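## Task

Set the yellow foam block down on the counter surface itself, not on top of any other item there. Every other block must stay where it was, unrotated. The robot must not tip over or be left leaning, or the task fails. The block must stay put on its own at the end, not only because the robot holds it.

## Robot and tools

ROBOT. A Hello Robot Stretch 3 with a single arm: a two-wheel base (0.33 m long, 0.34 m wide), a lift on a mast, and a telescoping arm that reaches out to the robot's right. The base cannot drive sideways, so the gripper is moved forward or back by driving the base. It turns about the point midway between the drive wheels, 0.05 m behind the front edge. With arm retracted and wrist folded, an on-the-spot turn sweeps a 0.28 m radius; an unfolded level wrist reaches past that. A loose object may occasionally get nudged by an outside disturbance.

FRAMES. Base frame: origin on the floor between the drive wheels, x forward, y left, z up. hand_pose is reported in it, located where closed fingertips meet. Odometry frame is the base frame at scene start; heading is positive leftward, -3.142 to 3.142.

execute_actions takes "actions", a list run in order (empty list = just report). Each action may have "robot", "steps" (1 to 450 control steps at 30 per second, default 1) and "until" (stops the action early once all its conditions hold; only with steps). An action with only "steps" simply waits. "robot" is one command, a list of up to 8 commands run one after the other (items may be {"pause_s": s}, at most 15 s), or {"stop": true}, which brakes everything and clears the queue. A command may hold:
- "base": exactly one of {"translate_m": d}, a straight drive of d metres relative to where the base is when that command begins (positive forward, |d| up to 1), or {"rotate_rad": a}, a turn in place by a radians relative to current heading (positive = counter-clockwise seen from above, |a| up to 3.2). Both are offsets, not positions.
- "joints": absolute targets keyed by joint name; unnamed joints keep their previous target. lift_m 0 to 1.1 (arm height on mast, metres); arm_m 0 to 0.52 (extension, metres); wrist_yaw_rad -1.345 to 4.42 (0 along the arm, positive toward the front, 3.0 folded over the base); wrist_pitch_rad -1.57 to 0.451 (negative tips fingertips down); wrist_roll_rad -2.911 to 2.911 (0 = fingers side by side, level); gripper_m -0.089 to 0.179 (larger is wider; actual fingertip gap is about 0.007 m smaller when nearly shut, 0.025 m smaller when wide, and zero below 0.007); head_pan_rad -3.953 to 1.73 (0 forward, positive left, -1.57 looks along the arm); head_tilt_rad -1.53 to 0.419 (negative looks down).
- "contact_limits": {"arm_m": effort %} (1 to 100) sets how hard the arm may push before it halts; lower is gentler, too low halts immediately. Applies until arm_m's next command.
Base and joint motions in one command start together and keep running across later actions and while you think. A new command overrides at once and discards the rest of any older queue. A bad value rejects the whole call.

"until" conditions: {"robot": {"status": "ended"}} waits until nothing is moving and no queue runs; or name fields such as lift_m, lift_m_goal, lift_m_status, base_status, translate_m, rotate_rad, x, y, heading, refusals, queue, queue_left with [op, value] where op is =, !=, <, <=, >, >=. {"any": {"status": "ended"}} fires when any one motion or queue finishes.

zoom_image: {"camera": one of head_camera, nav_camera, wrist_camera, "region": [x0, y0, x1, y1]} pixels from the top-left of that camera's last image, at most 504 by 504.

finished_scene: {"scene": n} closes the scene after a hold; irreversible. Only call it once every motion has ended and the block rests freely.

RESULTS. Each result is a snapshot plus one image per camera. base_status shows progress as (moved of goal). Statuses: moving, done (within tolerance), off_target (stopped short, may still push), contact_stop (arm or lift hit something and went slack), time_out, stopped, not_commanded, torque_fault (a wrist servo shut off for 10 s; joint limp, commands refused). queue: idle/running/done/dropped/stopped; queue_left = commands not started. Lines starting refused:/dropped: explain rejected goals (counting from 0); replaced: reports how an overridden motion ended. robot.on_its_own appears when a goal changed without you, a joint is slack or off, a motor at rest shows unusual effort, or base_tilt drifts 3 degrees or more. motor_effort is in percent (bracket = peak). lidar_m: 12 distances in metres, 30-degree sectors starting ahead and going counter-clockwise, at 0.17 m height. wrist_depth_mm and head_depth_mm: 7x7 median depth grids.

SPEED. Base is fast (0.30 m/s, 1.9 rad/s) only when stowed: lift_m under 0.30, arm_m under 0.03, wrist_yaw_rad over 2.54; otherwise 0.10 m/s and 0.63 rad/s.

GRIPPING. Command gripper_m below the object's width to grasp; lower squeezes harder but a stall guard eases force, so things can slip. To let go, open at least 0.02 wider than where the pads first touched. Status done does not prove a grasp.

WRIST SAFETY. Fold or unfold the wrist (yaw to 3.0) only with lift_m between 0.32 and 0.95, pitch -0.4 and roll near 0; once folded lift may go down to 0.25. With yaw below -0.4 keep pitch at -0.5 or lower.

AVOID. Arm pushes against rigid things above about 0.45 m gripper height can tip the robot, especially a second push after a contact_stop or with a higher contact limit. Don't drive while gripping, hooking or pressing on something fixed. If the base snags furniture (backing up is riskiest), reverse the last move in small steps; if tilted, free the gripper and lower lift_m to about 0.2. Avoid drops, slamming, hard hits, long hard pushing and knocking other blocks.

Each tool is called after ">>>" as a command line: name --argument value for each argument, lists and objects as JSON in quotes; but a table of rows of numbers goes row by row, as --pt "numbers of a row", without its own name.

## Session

>>> execute_actions --actions '[{"robot":{"joints":{"head_tilt_rad":-0.6}},"steps":450,"until":{"robot":{"status":"ended"}}}]'

Scene clock: 0.90 s.
robot.base_odometry: x=+0.000 y=+0.000 heading=+0.000 (m, m, rad; robot's odometry frame)
robot.turned_by_wheels: +0.000 (rad since the last result)
robot.turned_by_imu: +0.000 (rad since the last result)
robot.base_tilt: forward=+2.4 right=-1.0 (deg)
robot.lidar_m: 1.89 1.84 1.84 2.07 3.10 1.13 1.27 1.94 1.93 1.48 1.04 1.11
robot.head_depth_mm: 1557 1699 1809 1161 1807 1451 1265 / 1675 1821 1984 2135 1823 1489 1267 / 1816 1985 2159 2247 1829 1500 1274 / 1973 2164 2390 2337 1828 1502 1276 / 2053 2232 2455 2327 1834 1505 1276 / 1897 2039 2194 2255 1841 1507 1278 / 1741 1861 2010 2141 1839 1514 1285
robot.base_status: not_commanded
robot.joint_positions: lift_m=+0.584 arm_m=-0.003 wrist_yaw_rad=+2.922 wrist_pitch_rad=-0.532 wrist_roll_rad=+0.019 gripper_m=+0.037 head_pan_rad=-0.008 head_tilt_rad=-0.592
robot.joint_goals: lift_m=+0.584 arm_m=-0.003 wrist_yaw_rad=+2.922 wrist_pitch_rad=-0.532 wrist_roll_rad=+0.019 gripper_m=+0.037 head_pan_rad=-0.008 head_tilt_rad=-0.600
robot.joint_status: lift_m=not_commanded arm_m=not_commanded wrist_yaw_rad=not_commanded wrist_pitch_rad=not_commanded wrist_roll_rad=not_commanded gripper_m=not_commanded head_pan_rad=not_commanded head_tilt_rad=done
robot.measured_speeds: translate_m=+0.000 rotate_rad=+0.000 lift_m=+0.000 arm_m=+0.000 wrist_yaw_rad=+0.000 wrist_pitch_rad=+0.000 wrist_roll_rad=+0.000 head_pan_rad=+0.000 head_tilt_rad=+0.000
robot: refusals=0 queue=done queue_left=0
robot.motor_effort: left_wheel=+0(0) right_wheel=+0(0) lift_m=+27(27) arm_m=+0(0) wrist_yaw_rad=+1(1) wrist_pitch_rad=+5(5) wrist_roll_rad=+0(0) gripper_m=+0(0) head_pan_rad=+0(0) head_tilt_rad=-3(25) (%)
robot.hand_pose: x=+0.0242 y=+0.0615 z=+0.5715 quat_wxyz=(+0.261, +0.704, +0.108, +0.651) (m; robot's base frame)
robot.wrist_depth_mm: - - - - - - - / - - - - - - - / - - - - - - - / - - - - - - - / - 946 958 895 916 885 889 / 836 795 - 783 - 782 745 / 716 710 - 702 680 684 665
pictures: head_camera (sideways: a quarter turn clockwise sets it upright), nav_camera (sideways: a quarter turn counterclockwise sets it upright), wrist_camera
camera_calibration (this result's frames):
head_camera: T_world_to_cam=[[-0.555041, -0.00229864, -0.83182, 1.10665], [-0.0390165, 0.998967, 0.0232737, -0.0267097], [0.830907, 0.0453725, -0.554558, 0.672257], [0, 0, 0, 1]] pos_world=[0.0546101, -0.00127608, 1.29396]
nav_camera: T_world_to_cam=[[0.589367, 0.00820036, 0.807824, -1.01929], [-0.0287071, -0.999104, 0.031086, 0.0140822], [0.807355, -0.0415113, -0.588603, 0.720331], [0, 0, 0, 1]] pos_world=[0.0195777, 0.05233, 1.24696]
wrist_camera: T_world_to_cam=[[0.968729, -0.242213, -0.0538279, 0.0301519], [-0.189942, -0.584334, -0.788972, 0.533873], [0.159646, 0.774524, -0.612067, 0.460738], [0, 0, 0, 1]] pos_world=[-0.00135907, -0.0375889, 0.704836]
Images, in order (width x height): head_camera 896x504, nav_camera 672x504, wrist_camera 644x364.

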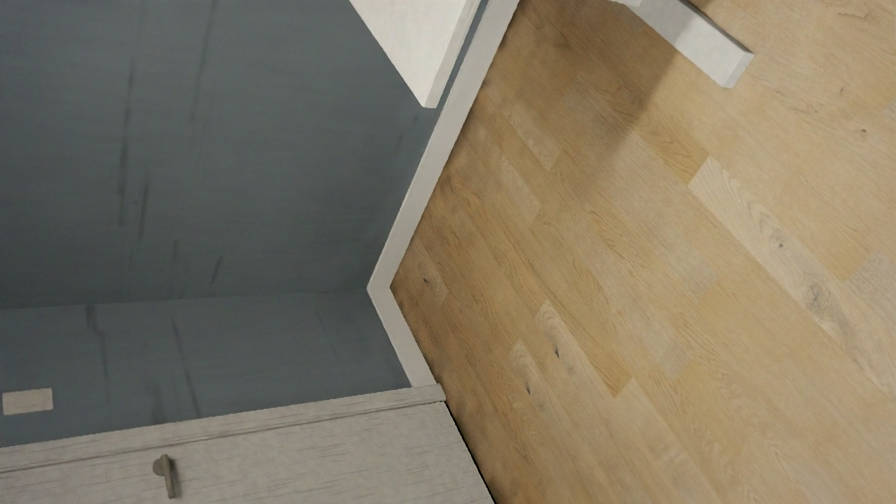

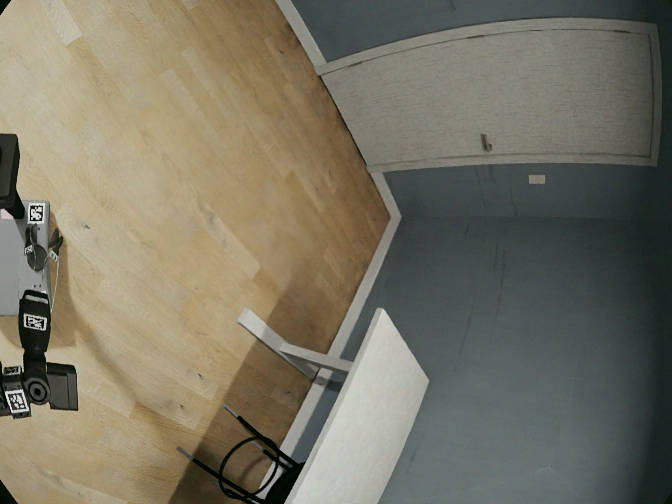

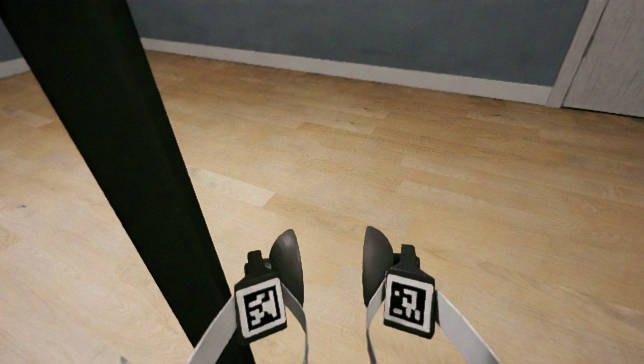

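>>> execute_actions --actions '[{"robot":{"joints":{"lift_m":0.27,"wrist_pitch_rad":-0.45,"wrist_yaw_rad":2.97,"head_pan_rad":0.5},"base":{"rotate_rad":2.05}},"steps":450,"until":{"robot":{"status":"ended"}}}]'

Scene clock: 6.87 s.
robot.base_odometry: x=+0.000 y=+0.000 heading=+2.050 (m, m, rad; robot's odometry frame)
robot.turned_by_wheels: +2.050 (rad since the last result)
robot.turned_by_imu: +2.026 (rad since the last result)
robot.base_tilt: forward=+2.3 right=-1.2 (deg)
robot.lidar_m: 3.12 1.14 1.24 1.93 1.93 1.89 1.05 1.10 1.85 1.84 1.84 2.02
robot.head_depth_mm: 2538 2767 2972 2293 1815 1489 1265 / 2594 2798 2997 2295 1813 1502 1271 / 2590 2514 1251 1569 1716 1494 1270 / 2643 1566 1157 1288 1467 1501 1274 / 2684 1585 1177 1319 1503 1499 1278 / 2698 1471 1202 1348 1540 1510 1279 / 2792 1614 1226 1379 1584 1523 1285
robot.base_status: done (rotate_rad +2.0499 of +2.0500)
robot.joint_positions: lift_m=+0.270 arm_m=-0.003 wrist_yaw_rad=+2.969 wrist_pitch_rad=-0.472 wrist_roll_rad=+0.019 gripper_m=+0.037 head_pan_rad=+0.493 head_tilt_rad=-0.593
robot.joint_goals: lift_m=+0.270 arm_m=-0.003 wrist_yaw_rad=+2.970 wrist_pitch_rad=-0.450 wrist_roll_rad=+0.019 gripper_m=+0.037 head_pan_rad=+0.500 head_tilt_rad=-0.600
robot.joint_status: lift_m=done arm_m=not_commanded wrist_yaw_rad=done wrist_pitch_rad=done wrist_roll_rad=not_commanded gripper_m=not_commanded head_pan_rad=done head_tilt_rad=done
robot.measured_speeds: translate_m=+0.000 rotate_rad=+0.000 lift_m=+0.000 arm_m=+0.000 wrist_yaw_rad=+0.000 wrist_pitch_rad=+0.000 wrist_roll_rad=+0.000 head_pan_rad=+0.000 head_tilt_rad=+0.000
robot: refusals=0 queue=done queue_left=0
robot.motor_effort: left_wheel=-1(6) right_wheel=+3(10) lift_m=+18(30) arm_m=+0(0) wrist_yaw_rad=+1(2) wrist_pitch_rad=+9(10) wrist_roll_rad=+0(0) gripper_m=+0(0) head_pan_rad=+2(26) head_tilt_rad=-3(3) (%)
robot.hand_pose: x=+0.0162 y=+0.0719 z=+0.2711 quat_wxyz=(+0.226, +0.705, +0.103, +0.664) (m; robot's base frame)
robot.wrist_depth_mm: - - - - - - 825 / - - - - - - 873 / - - 925 902 886 895 824 / 737 713 705 697 692 672 657 / 587 580 563 550 567 548 549 / 483 477 - 490 - 456 451 / 431 - - - 393 396 393
pictures: head_camera (sideways: a quarter turn clockwise sets it upright), nav_camera (sideways: a quarter turn counterclockwise sets it upright), wrist_camera
camera_calibration (this result's frames):
head_camera: T_world_to_cam=[[-0.486458, -0.268703, -0.831359, 1.10563], [-0.51361, 0.857707, 0.0233123, -0.0238649], [0.706798, 0.438334, -0.555247, 0.673911], [0, 0, 0, 1]] pos_world=[0.0492658, 0.0221569, 1.29392]
nav_camera: T_world_to_cam=[[0.513723, 0.290344, 0.807334, -1.01819], [0.4543, -0.890306, 0.0311036, 0.011113], [0.727805, 0.350793, -0.589274, 0.721688], [0, 0, 0, 1]] pos_world=[-0.00722857, 0.0523568, 1.24695]
wrist_camera: T_world_to_cam=[[0.979511, -0.193662, -0.0552484, 0.0210037], [-0.154258, -0.54513, -0.824037, 0.307469], [0.129467, 0.815676, -0.563835, 0.254539], [0, 0, 0, 1]] pos_world=[-0.00609814, -0.0359429, 0.398044]
Images, in order (width x height): head_camera 896x504, nav_camera 672x504, wrist_camera 644x364.

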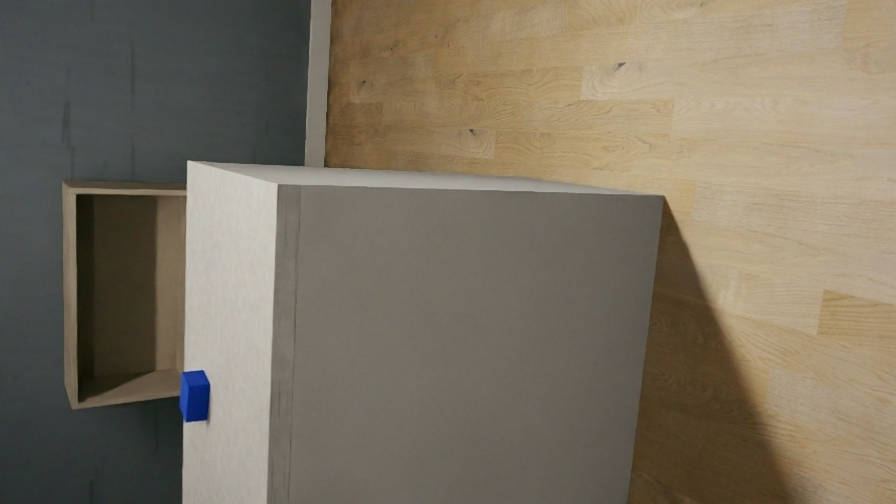

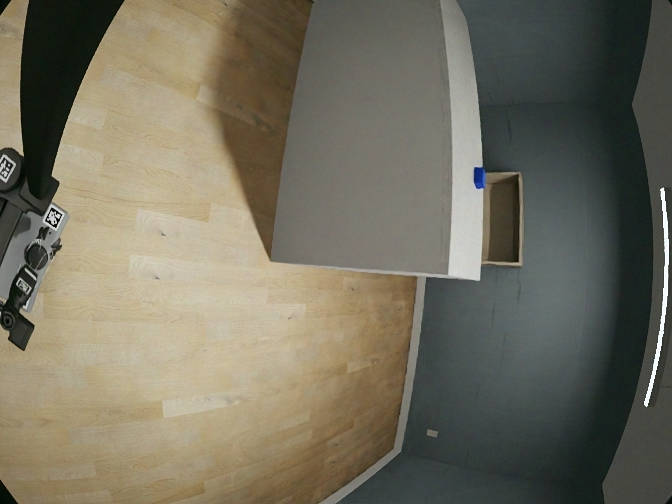

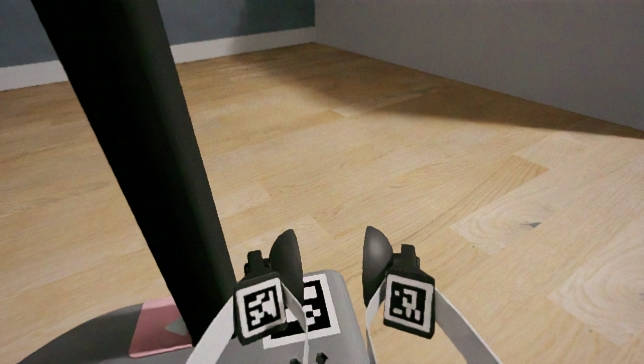

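>>> execute_actions --actions '[{"robot":[{"base":{"rotate_rad":0.14},"joints":{"head_pan_rad":1.4,"head_tilt_rad":-0.65}},{"base":{"translate_m":1.0}},{"base":{"translate_m":1.0}}],"steps":450,"until":{"robot":{"status":"ended"}}}]'

Scene clock: 21.80 s.
robot.base_odometry: x=-1.161 y=+1.629 heading=+2.190 (m, m, rad; robot's odometry frame)
robot.turned_by_wheels: +0.140 (rad since the last result)
robot.turned_by_imu: +0.141 (rad since the last result)
robot.base_tilt: forward=+2.2 right=-1.3 (deg)
robot.lidar_m: 1.14 1.14 1.07 2.37 0.59 0.63 3.12 2.63 1.58 1.40 1.39 1.29
robot.head_depth_mm: 1522 1605 1495 1828 1625 1432 1234 / 1744 1588 1785 1926 1698 1436 1237 / 2184 2384 2595 2076 1722 1440 1238 / 2169 2398 2630 2158 1730 1447 1244 / 2093 2310 2518 2163 1733 1446 1244 / 2015 2218 2449 2184 1741 1453 1243 / 1971 2154 2370 2103 1745 1444 1249
robot.base_status: done (translate_m +1.0000 of +1.0000)
robot.joint_positions: lift_m=+0.270 arm_m=-0.003 wrist_yaw_rad=+2.969 wrist_pitch_rad=-0.472 wrist_roll_rad=+0.019 gripper_m=+0.037 head_pan_rad=+1.393 head_tilt_rad=-0.643
robot.joint_goals: lift_m=+0.270 arm_m=-0.003 wrist_yaw_rad=+2.970 wrist_pitch_rad=-0.450 wrist_roll_rad=+0.019 gripper_m=+0.037 head_pan_rad=+1.400 head_tilt_rad=-0.650
robot.joint_status: lift_m=done arm_m=not_commanded wrist_yaw_rad=done wrist_pitch_rad=done wrist_roll_rad=not_commanded gripper_m=not_commanded head_pan_rad=done head_tilt_rad=done
robot.measured_speeds: translate_m=+0.000 rotate_rad=+0.000 lift_m=+0.000 arm_m=+0.000 wrist_yaw_rad=+0.000 wrist_pitch_rad=+0.000 wrist_roll_rad=+0.000 head_pan_rad=+0.000 head_tilt_rad=+0.000
robot: refusals=0 queue=done queue_left=0
robot.motor_effort: left_wheel=-1(5) right_wheel=+3(10) lift_m=+18(18) arm_m=+0(0) wrist_yaw_rad=+2(2) wrist_pitch_rad=+9(9) wrist_roll_rad=+0(0) gripper_m=+0(0) head_pan_rad=+2(33) head_tilt_rad=-3(9) (%)
robot.hand_pose: x=+0.0161 y=+0.0720 z=+0.2712 quat_wxyz=(+0.225, +0.705, +0.103, +0.664) (m; robot's base frame)
robot.wrist_depth_mm: 579 - - - - 950 885 / 554 - - - - - 928 / 552 - 929 933 887 880 862 / 625 709 720 694 685 677 667 / 550 578 564 567 571 544 528 / 490 488 - 484 - 455 451 / 435 - - - 389 396 393
pictures: head_camera (sideways: a quarter turn clockwise sets it upright), nav_camera (sideways: a quarter turn counterclockwise sets it upright), wrist_camera
camera_calibration (this result's frames):
head_camera: T_world_to_cam=[[-0.0991111, -0.588024, -0.802748, 1.06597], [-0.990909, 0.132078, 0.0255934, -0.0239215], [0.0909758, 0.797987, -0.595769, 0.730385], [0, 0, 0, 1]] pos_world=[0.0154976, 0.0471355, 1.29145]
nav_camera: T_world_to_cam=[[0.0988906, 0.621619, 0.777053, -0.976186], [0.980066, -0.19606, 0.0321149, 0.0065912], [0.172312, 0.758387, -0.628616, 0.776256], [0, 0, 0, 1]] pos_world=[-0.0436822, 0.0194055, 1.2463]
wrist_camera: T_world_to_cam=[[0.979627, -0.193073, -0.0552635, 0.0210957], [-0.153853, -0.544657, -0.824426, 0.307699], [0.129074, 0.816132, -0.563265, 0.254359], [0, 0, 0, 1]] pos_world=[-0.00615664, -0.0359272, 0.398112]
Images, in order (width x height): head_camera 896x504, nav_camera 672x504, wrist_camera 644x364.

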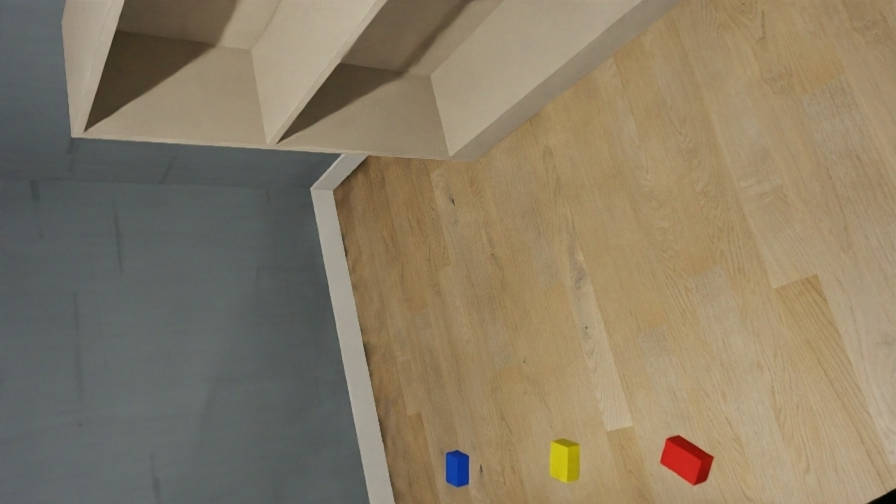

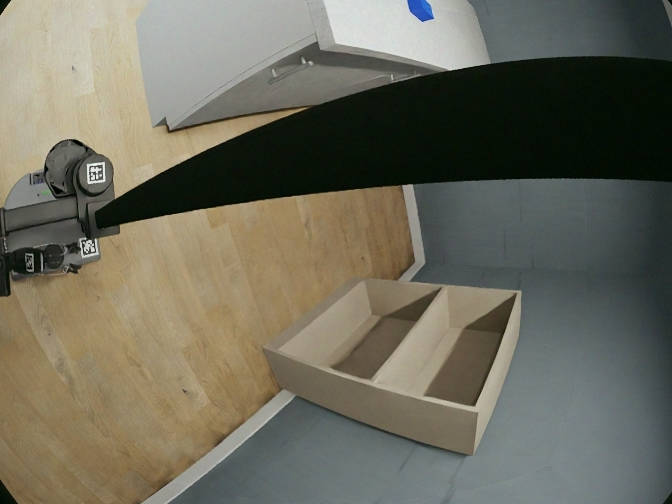

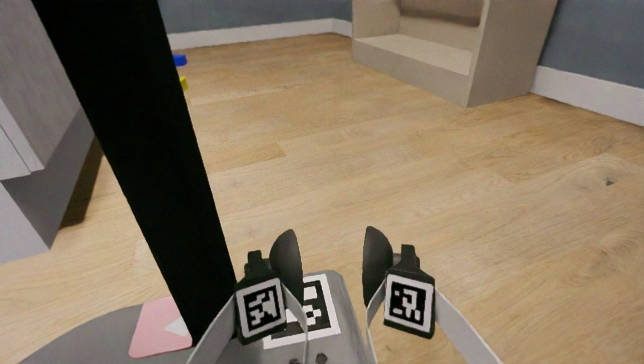

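>>> execute_actions --actions '[{"robot":[{"base":{"translate_m":0.36},"joints":{"head_pan_rad":-1.75,"head_tilt_rad":-1.1}},{"base":{"rotate_rad":-1.36}},{"base":{"translate_m":-0.75}},{"base":{"translate_m":-0.75}},{"joints":{"lift_m":0.36,"wrist_pitch_rad":-0.4,"wrist_roll_rad":0}},{"joints":{"wrist_yaw_rad":0,"gripper_m":0.13}},{"joints":{"wrist_pitch_rad":-1.3,"arm_m":0.1}}],"steps":450,"until":{"robot":{"status":"ended"}}},{"steps":300,"until":{"robot":{"status":"ended"}}}]'

Scene clock: 51.00 s.
robot.base_odometry: x=-2.382 y=+0.815 heading=+0.830 (m, m, rad; robot's odometry frame)
robot.turned_by_wheels: -1.360 (rad since the last result)
robot.turned_by_imu: -1.343 (rad since the last result)
robot.base_tilt: forward=+2.2 right=-1.2 (deg)
robot.lidar_m: 2.81 0.84 0.75 0.46 0.81 0.99 0.95 0.86 0.63 0.60 0.62 0.85
robot.head_depth_mm: 606 755 954 1356 1290 1185 1118 / 604 741 935 1358 1289 1205 - / 602 726 909 1214 1334 1207 - / 599 712 886 1176 1319 1194 1104 / 597 698 867 1139 1311 1206 1108 / 593 685 849 1106 1317 1205 1111 / 593 672 827 1074 1317 1215 1118
robot.base_status: done (translate_m -0.7500 of -0.7500)
robot.joint_positions: lift_m=+0.360 arm_m=+0.100 wrist_yaw_rad=+0.001 wrist_pitch_rad=-1.297 wrist_roll_rad=+0.002 gripper_m=+0.130 head_pan_rad=-1.744 head_tilt_rad=-1.087
robot.joint_goals: lift_m=+0.360 arm_m=+0.100 wrist_yaw_rad=+0.000 wrist_pitch_rad=-1.300 wrist_roll_rad=+0.000 gripper_m=+0.130 head_pan_rad=-1.750 head_tilt_rad=-1.100
robot.joint_status: lift_m=done arm_m=done wrist_yaw_rad=done wrist_pitch_rad=done wrist_roll_rad=done gripper_m=done head_pan_rad=done head_tilt_rad=done
robot.measured_speeds: translate_m=+0.000 rotate_rad=+0.000 lift_m=+0.000 arm_m=+0.000 wrist_yaw_rad=+0.000 wrist_pitch_rad=+0.000 wrist_roll_rad=+0.000 head_pan_rad=+0.000 head_tilt_rad=+0.000
robot: refusals=0 queue=done queue_left=0
robot.motor_effort: left_wheel=+2(7) right_wheel=-2(11) lift_m=+35(37) arm_m=+5(7) wrist_yaw_rad=-1(1) wrist_pitch_rad=-2(9) wrist_roll_rad=+0(2) gripper_m=+0(96) head_pan_rad=-3(37) head_tilt_rad=-5(25) (%)
robot.hand_pose: x=-0.0216 y=-0.2907 z=+0.2451 quat_wxyz=(+0.563, +0.427, -0.564, -0.428) (m; robot's base frame)
robot.wrist_depth_mm: 443 448 443 441 439 445 440 / 434 434 426 433 428 426 429 / 415 421 421 412 417 418 420 / 408 410 413 405 408 406 404 / 401 403 398 398 397 399 394 / 386 389 389 386 387 - 385 / 378 382 378 380 376 377 379
pictures: head_camera (sideways: a quarter turn clockwise sets it upright), nav_camera (sideways: a quarter turn counterclockwise sets it upright), wrist_camera
camera_calibration (this result's frames):
head_camera: T_world_to_cam=[[0.145612, 0.871595, -0.468102, 0.628427], [0.988902, -0.14233, 0.0426002, -0.0581194], [-0.0294948, -0.46911, -0.882647, 1.10417], [0, 0, 0, 1]] pos_world=[-0.00146442, -0.0380291, 1.27124]
nav_camera: T_world_to_cam=[[-0.142769, -0.891132, 0.430697, -0.523441], [-0.983735, 0.175687, 0.0374127, 0.0116938], [-0.109008, -0.418351, -0.901721, 1.13307], [0, 0, 0, 1]] pos_world=[0.0602861, 0.00551287, 1.24672]
wrist_camera: T_world_to_cam=[[-0.999096, 0.0392184, -0.0164287, 0.00179645], [0.0411981, 0.988457, -0.14579, 0.366433], [0.0105214, -0.146335, -0.989179, 0.362518], [0, 0, 0, 1]] pos_world=[-0.0171157, -0.309225, 0.412047]
Images, in order (width x height): head_camera 896x504, nav_camera 672x504, wrist_camera 644x364.

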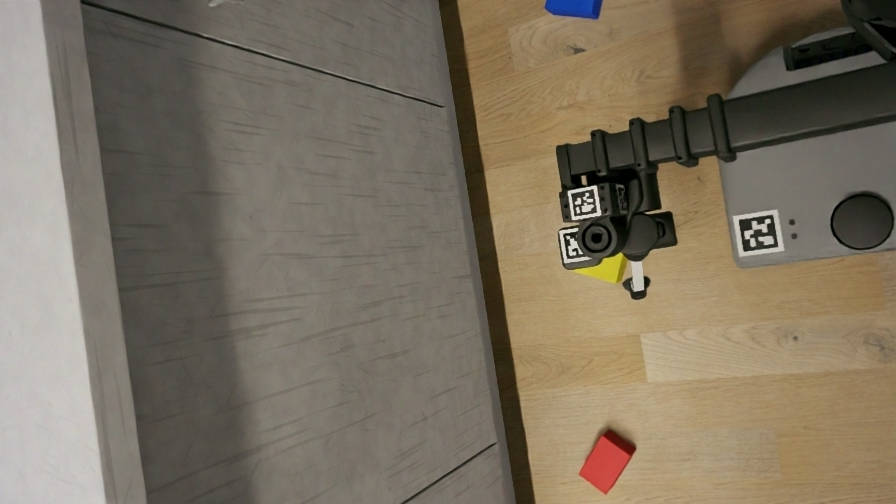

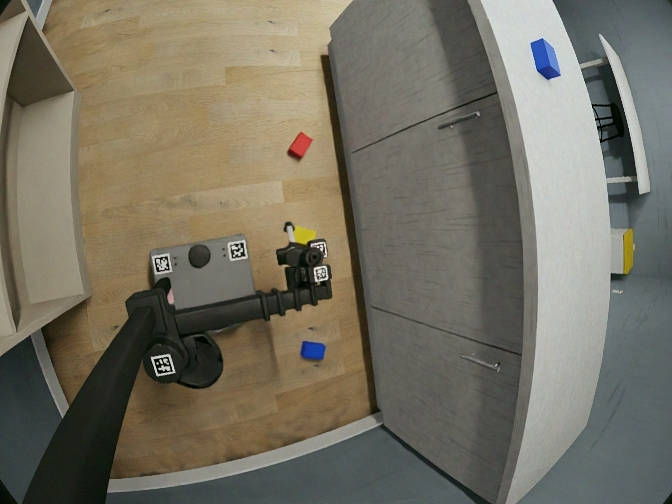

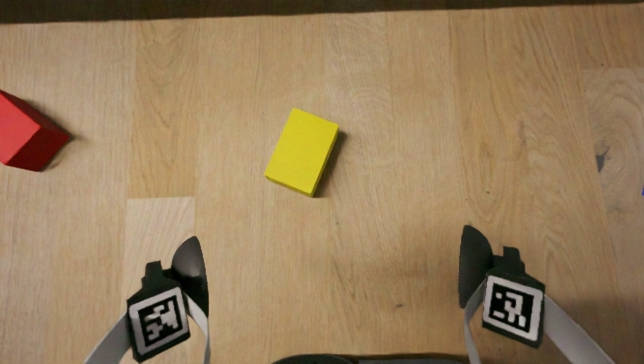

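>>> execute_actions --actions '[{"robot":{"base":{"translate_m":0.05},"joints":{"wrist_yaw_rad":-0.4,"arm_m":0.215,"lift_m":0.22}},"steps":450,"until":{"robot":{"status":"ended"}}}]'

Scene clock: 55.57 s.
robot.base_odometry: x=-2.348 y=+0.852 heading=+0.830 (m, m, rad; robot's odometry frame)
robot.turned_by_wheels: +0.000 (rad since the last result)
robot.turned_by_imu: +0.000 (rad since the last result)
robot.base_tilt: forward=+2.4 right=-0.9 (deg)
robot.lidar_m: 2.77 0.80 0.75 0.47 0.48 1.04 1.00 0.86 0.63 0.60 0.63 0.85
robot.head_depth_mm: 607 755 961 1360 1288 1181 1117 / 604 739 932 1360 1290 1211 - / 602 726 905 1219 1295 1202 - / 599 712 886 1177 1264 1209 1102 / 596 696 866 1143 1313 1201 1108 / 593 684 843 1107 1316 1208 1111 / 593 672 825 1074 1316 1206 1116
robot.base_status: done (translate_m +0.0500 of +0.0500)
robot.joint_positions: lift_m=+0.220 arm_m=+0.215 wrist_yaw_rad=-0.399 wrist_pitch_rad=-1.298 wrist_roll_rad=+0.002 gripper_m=+0.130 head_pan_rad=-1.744 head_tilt_rad=-1.087
robot.joint_goals: lift_m=+0.220 arm_m=+0.215 wrist_yaw_rad=-0.400 wrist_pitch_rad=-1.300 wrist_roll_rad=+0.000 gripper_m=+0.130 head_pan_rad=-1.750 head_tilt_rad=-1.100
robot.joint_status: lift_m=done arm_m=done wrist_yaw_rad=done wrist_pitch_rad=done wrist_roll_rad=done gripper_m=done head_pan_rad=done head_tilt_rad=done
robot.measured_speeds: translate_m=+0.000 rotate_rad=+0.000 lift_m=+0.000 arm_m=+0.000 wrist_yaw_rad=+0.000 wrist_pitch_rad=+0.000 wrist_roll_rad=+0.000 head_pan_rad=+0.000 head_tilt_rad=+0.000
robot: refusals=0 queue=done queue_left=0
robot.motor_effort: left_wheel=+1(6) right_wheel=-2(4) lift_m=+18(37) arm_m=+5(6) wrist_yaw_rad=-1(1) wrist_pitch_rad=-1(2) wrist_roll_rad=-1(1) gripper_m=+0(0) head_pan_rad=-2(3) head_tilt_rad=-5(5) (%)
robot.hand_pose: x=-0.0394 y=-0.4018 z=+0.1059 quat_wxyz=(+0.467, +0.307, -0.637, -0.531) (m; robot's base frame)
robot.wrist_depth_mm: 251 285 292 290 293 292 290 / 285 286 285 284 285 283 285 / 280 279 278 277 279 277 276 / 271 272 271 271 269 269 268 / 263 264 266 220 261 265 262 / 257 258 256 214 258 - 257 / 252 251 251 252 251 250 250
pictures: head_camera (sideways: a quarter turn clockwise sets it upright), nav_camera (sideways: a quarter turn counterclockwise sets it upright), wrist_camera
camera_calibration (this result's frames):
head_camera: T_world_to_cam=[[0.145612, 0.871595, -0.468102, 0.628427], [0.988902, -0.14233, 0.0426002, -0.0581194], [-0.0294948, -0.46911, -0.882647, 1.10417], [0, 0, 0, 1]] pos_world=[-0.00146442, -0.0380291, 1.27124]
nav_camera: T_world_to_cam=[[-0.142769, -0.891132, 0.430697, -0.523441], [-0.983735, 0.175687, 0.0374127, 0.0116938], [-0.109008, -0.418351, -0.901721, 1.13307], [0, 0, 0, 1]] pos_world=[0.0602861, 0.00551287, 1.24672]
wrist_camera: T_world_to_cam=[[-0.9051, 0.424882, -0.0163896, 0.144719], [0.422606, 0.894665, -0.144839, 0.433897], [-0.0468762, -0.13802, -0.98932, 0.209821], [0, 0, 0, 1]] pos_world=[-0.0425468, -0.420722, 0.272797]
Images, in order (width x height): head_camera 896x504, nav_camera 672x504, wrist_camera 644x364.

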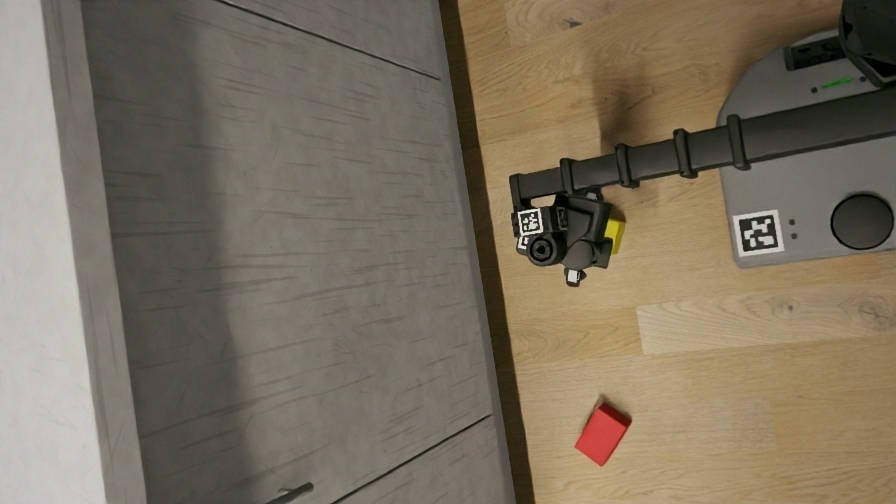

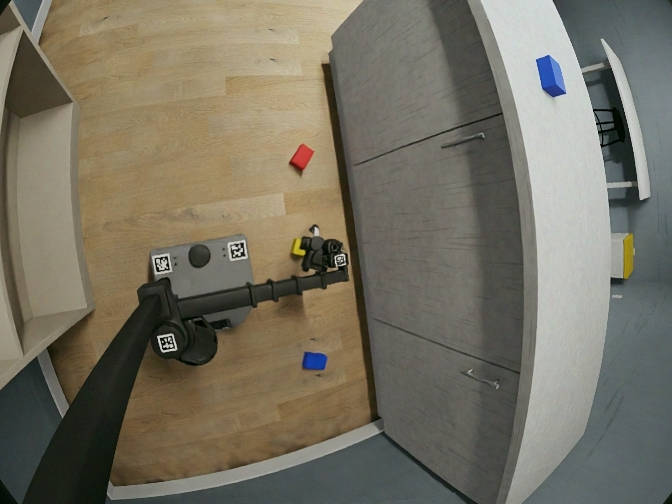

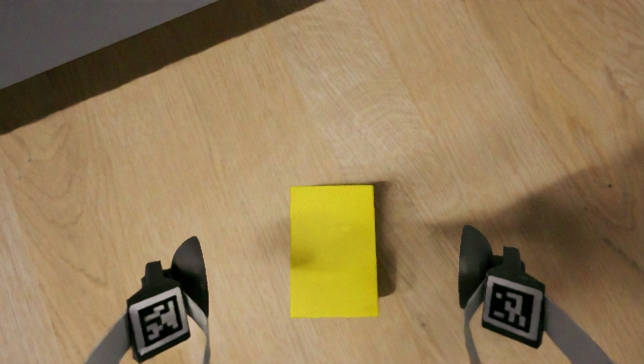

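Well aligned; grasping and lifting.

>>> execute_actions --actions '[{"robot":[{"joints":{"lift_m":0.147}},{"joints":{"gripper_m":0.02}},{"joints":{"lift_m":1.1,"arm_m":0.3,"wrist_yaw_rad":0,"head_tilt_rad":-0.7,"head_pan_rad":-1.6}}],"steps":450,"until":{"robot":{"status":"ended"}}}]'

Scene clock: 69.57 s.
robot.base_odometry: x=-2.348 y=+0.852 heading=+0.830 (m, m, rad; robot's odometry frame)
robot.turned_by_wheels: +0.000 (rad since the last result)
robot.turned_by_imu: -0.001 (rad since the last result)
robot.base_tilt: forward=+2.1 right=-1.1 (deg)
robot.lidar_m: 2.77 0.80 0.75 0.47 0.48 1.04 1.00 0.86 0.63 0.60 0.63 0.85
robot.head_depth_mm: 3108 1025 743 720 846 1026 1198 / 3191 1035 748 720 845 1024 1198 / - - 752 718 845 1023 1203 / 3212 1054 772 718 843 1025 1204 / 3422 1061 760 717 844 1024 1213 / 3108 1071 765 719 841 1023 1213 / 3322 1078 770 718 843 1024 1212
robot.base_status: done (translate_m +0.0500 of +0.0500)
robot.joint_positions: lift_m=+1.100 arm_m=+0.300 wrist_yaw_rad=-0.002 wrist_pitch_rad=-1.299 wrist_roll_rad=+0.002 gripper_m=+0.021 head_pan_rad=-1.607 head_tilt_rad=-0.705
robot.joint_goals: lift_m=+1.100 arm_m=+0.300 wrist_yaw_rad=+0.000 wrist_pitch_rad=-1.300 wrist_roll_rad=+0.000 gripper_m=+0.020 head_pan_rad=-1.600 head_tilt_rad=-0.700
robot.joint_status: lift_m=done arm_m=done wrist_yaw_rad=done wrist_pitch_rad=done wrist_roll_rad=done gripper_m=done head_pan_rad=done head_tilt_rad=done
robot.measured_speeds: translate_m=+0.000 rotate_rad=+0.000 lift_m=+0.000 arm_m=+0.000 wrist_yaw_rad=+0.000 wrist_pitch_rad=+0.000 wrist_roll_rad=+0.000 head_pan_rad=+0.000 head_tilt_rad=+0.000
robot: refusals=0 queue=done queue_left=0
robot.motor_effort: left_wheel=+2(2) right_wheel=-1(1) lift_m=+36(32) arm_m=+5(5) wrist_yaw_rad=+3(3) wrist_pitch_rad=-1(1) wrist_roll_rad=-1(1) gripper_m=-21(100) head_pan_rad=+2(15) head_tilt_rad=+1(19) (%)
robot.hand_pose: x=-0.0217 y=-0.4902 z=+0.9850 quat_wxyz=(+0.562, +0.427, -0.564, -0.429) (m; robot's base frame)
robot.wrist_depth_mm: 262 259 260 259 258 257 259 / 255 252 252 253 250 251 250 / 247 248 248 247 247 246 248 / 487 466 530 149 507 674 717 / - - - 146 - - - / - - - 142 142 - - / - - - 139 - - -
pictures: head_camera (sideways: a quarter turn clockwise sets it upright), nav_camera (sideways: a quarter turn counterclockwise sets it upright), wrist_camera
camera_calibration (this result's frames):
head_camera: T_world_to_cam=[[0.0169563, 0.64496, -0.764029, 1.01479], [0.999571, 0.00732548, 0.0283676, -0.0396731], [0.0238928, -0.764182, -0.644558, 0.794262], [0, 0, 0, 1]] pos_world=[0.00347184, -0.0472441, 1.2884]
nav_camera: T_world_to_cam=[[-0.0119392, -0.676523, 0.736325, -0.922426], [-0.997996, 0.053826, 0.0332724, 0.0171532], [-0.0621429, -0.734452, -0.675809, 0.839074], [0, 0, 0, 1]] pos_world=[0.0582483, -0.00870558, 1.24569]
wrist_camera: T_world_to_cam=[[-0.999005, 0.0414926, -0.0163395, 0.0227002], [0.0434128, 0.98868, -0.143619, 0.669473], [0.0101954, -0.144186, -0.989498, 1.06657], [0, 0, 0, 1]] pos_world=[-0.0172601, -0.509053, 1.15189]
Images, in order (width x height): head_camera 896x504, nav_camera 672x504, wrist_camera 644x364.

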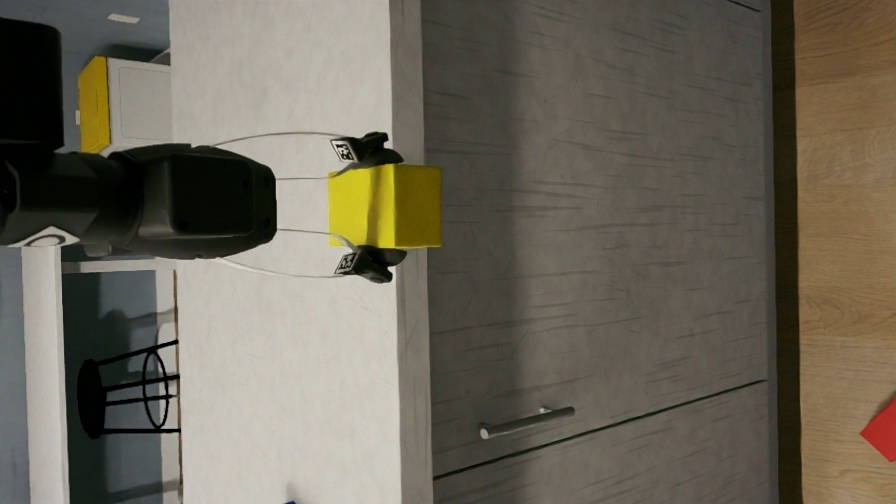

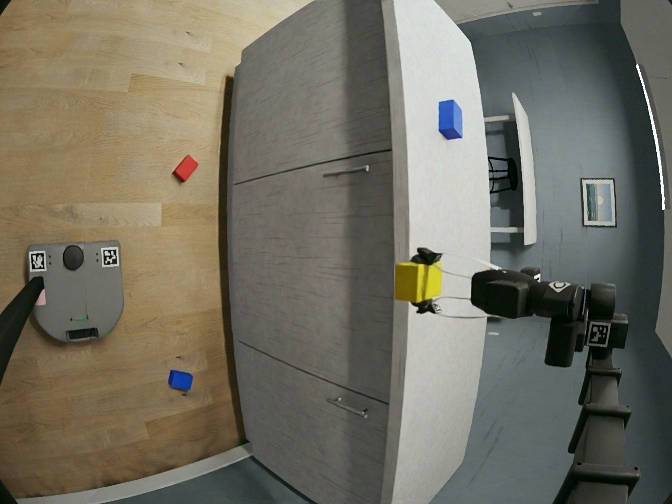

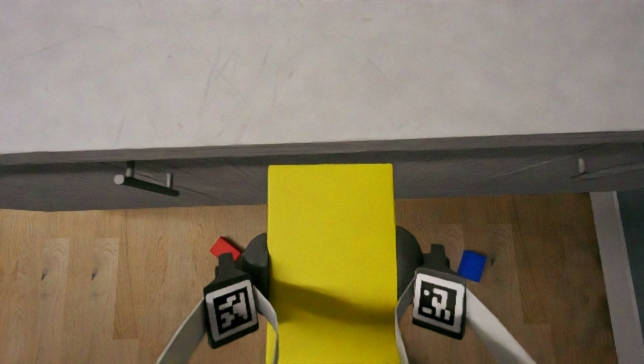

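The counter is the same height as in scene 1, so I'm placing the block the same way.

>>> execute_actions --actions '[{"robot":[{"joints":{"arm_m":0.515}},{"joints":{"lift_m":1.056}},{"joints":{"gripper_m":0.13}},{"joints":{"lift_m":1.1,"arm_m":0.4}}],"steps":450,"until":{"robot":{"status":"ended"}}}]'

Scene clock: 78.37 s.
robot.base_odometry: x=-2.348 y=+0.852 heading=+0.830 (m, m, rad; robot's odometry frame)
robot.turned_by_wheels: +0.000 (rad since the last result)
robot.turned_by_imu: -0.001 (rad since the last result)
robot.base_tilt: forward=+2.3 right=-1.2 (deg)
robot.lidar_m: 2.77 0.80 0.75 0.47 0.48 1.04 1.00 0.87 0.63 0.60 0.63 0.85
robot.head_depth_mm: 3173 1024 741 719 844 1024 1192 / 3362 1036 719 718 844 1023 1197 / 3389 940 720 719 844 1025 1203 / 3183 996 720 718 845 1020 1207 / 3463 1063 745 716 841 1022 1212 / 3092 1070 765 717 842 1021 1214 / 3326 1077 769 718 844 1022 1212
robot.base_status: done (translate_m +0.0500 of +0.0500)
robot.joint_positions: lift_m=+1.100 arm_m=+0.400 wrist_yaw_rad=-0.001 wrist_pitch_rad=-1.300 wrist_roll_rad=+0.002 gripper_m=+0.130 head_pan_rad=-1.607 head_tilt_rad=-0.705
robot.joint_goals: lift_m=+1.100 arm_m=+0.400 wrist_yaw_rad=+0.000 wrist_pitch_rad=-1.300 wrist_roll_rad=+0.000 gripper_m=+0.130 head_pan_rad=-1.600 head_tilt_rad=-0.700
robot.joint_status: lift_m=done arm_m=done wrist_yaw_rad=done wrist_pitch_rad=done wrist_roll_rad=done gripper_m=done head_pan_rad=done head_tilt_rad=done
robot.measured_speeds: translate_m=+0.000 rotate_rad=+0.000 lift_m=+0.000 arm_m=+0.000 wrist_yaw_rad=+0.000 wrist_pitch_rad=+0.000 wrist_roll_rad=+0.000 head_pan_rad=+0.000 head_tilt_rad=+0.000
robot: refusals=0 queue=done queue_left=0
robot.motor_effort: left_wheel=+2(1) right_wheel=-2(2) lift_m=+35(38) arm_m=-4(5) wrist_yaw_rad=+2(2) wrist_pitch_rad=-1(1) wrist_roll_rad=-1(1) gripper_m=+1(100) head_pan_rad=+2(3) head_tilt_rad=+2(1) (%)
robot.hand_pose: x=-0.0216 y=-0.5906 z=+0.9850 quat_wxyz=(+0.562, +0.427, -0.563, -0.429) (m; robot's base frame)
robot.wrist_depth_mm: 260 259 258 210 257 258 257 / 253 251 251 205 251 252 251 / 246 246 243 198 244 244 243 / 239 240 237 238 239 239 239 / 233 231 232 231 233 233 235 / - - - - - - - / - - - - - - -
pictures: head_camera (sideways: a quarter turn clockwise sets it upright), nav_camera (sideways: a quarter turn counterclockwise sets it upright), wrist_camera
camera_calibration (this result's frames):
head_camera: T_world_to_cam=[[0.016827, 0.64473, -0.764225, 1.01504], [0.99957, 0.00752144, 0.0283543, -0.0396557], [0.0240289, -0.764373, -0.644326, 0.793959], [0, 0, 0, 1]] pos_world=[0.00348054, -0.0472487, 1.28841]
nav_camera: T_world_to_cam=[[-0.0118043, -0.6763, 0.736531, -0.922696], [-0.998006, 0.0536491, 0.033267, 0.0171602], [-0.0620128, -0.73467, -0.675585, 0.838781], [0, 0, 0, 1]] pos_world=[0.0582493, -0.00871293, 1.24569]
wrist_camera: T_world_to_cam=[[-0.999047, 0.0404901, -0.0163139, 0.0262954], [0.0424104, 0.988815, -0.142989, 0.768208], [0.0103418, -0.143545, -0.98959, 1.05254], [0, 0, 0, 1]] pos_world=[-0.0171948, -0.609594, 1.15186]
Images, in order (width x height): head_camera 896x504, nav_camera 672x504, wrist_camera 644x364.

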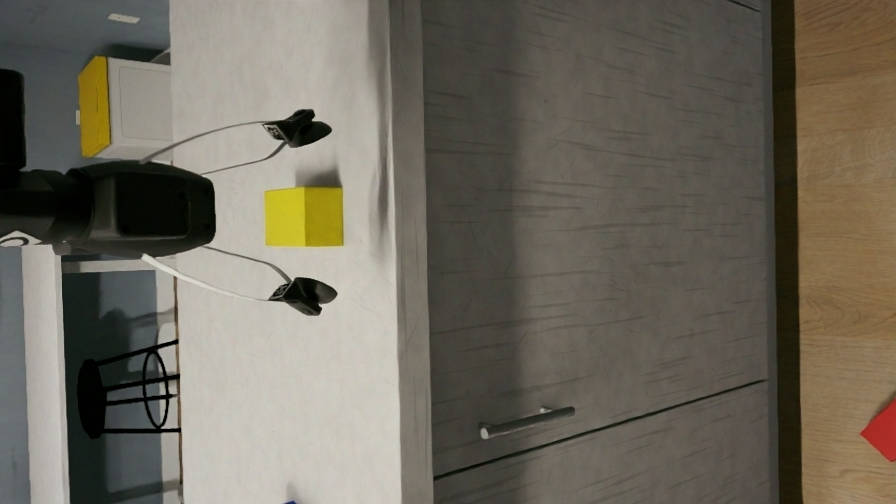

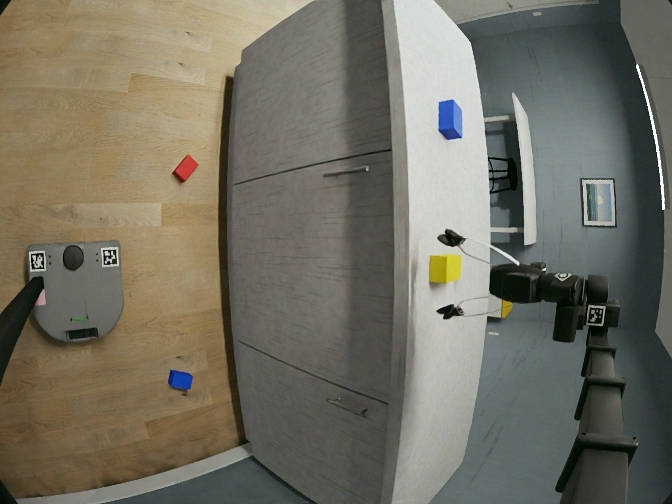

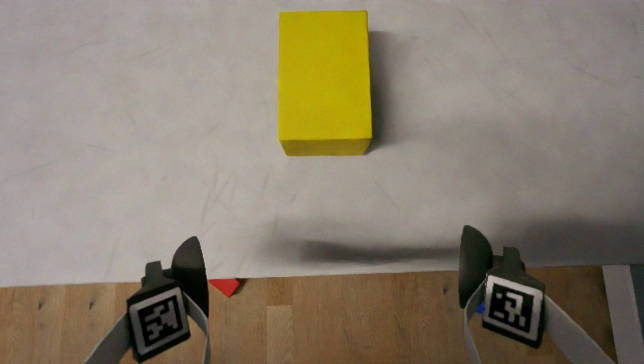

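>>> finished_scene --scene 2

The scene is finished: the task was done.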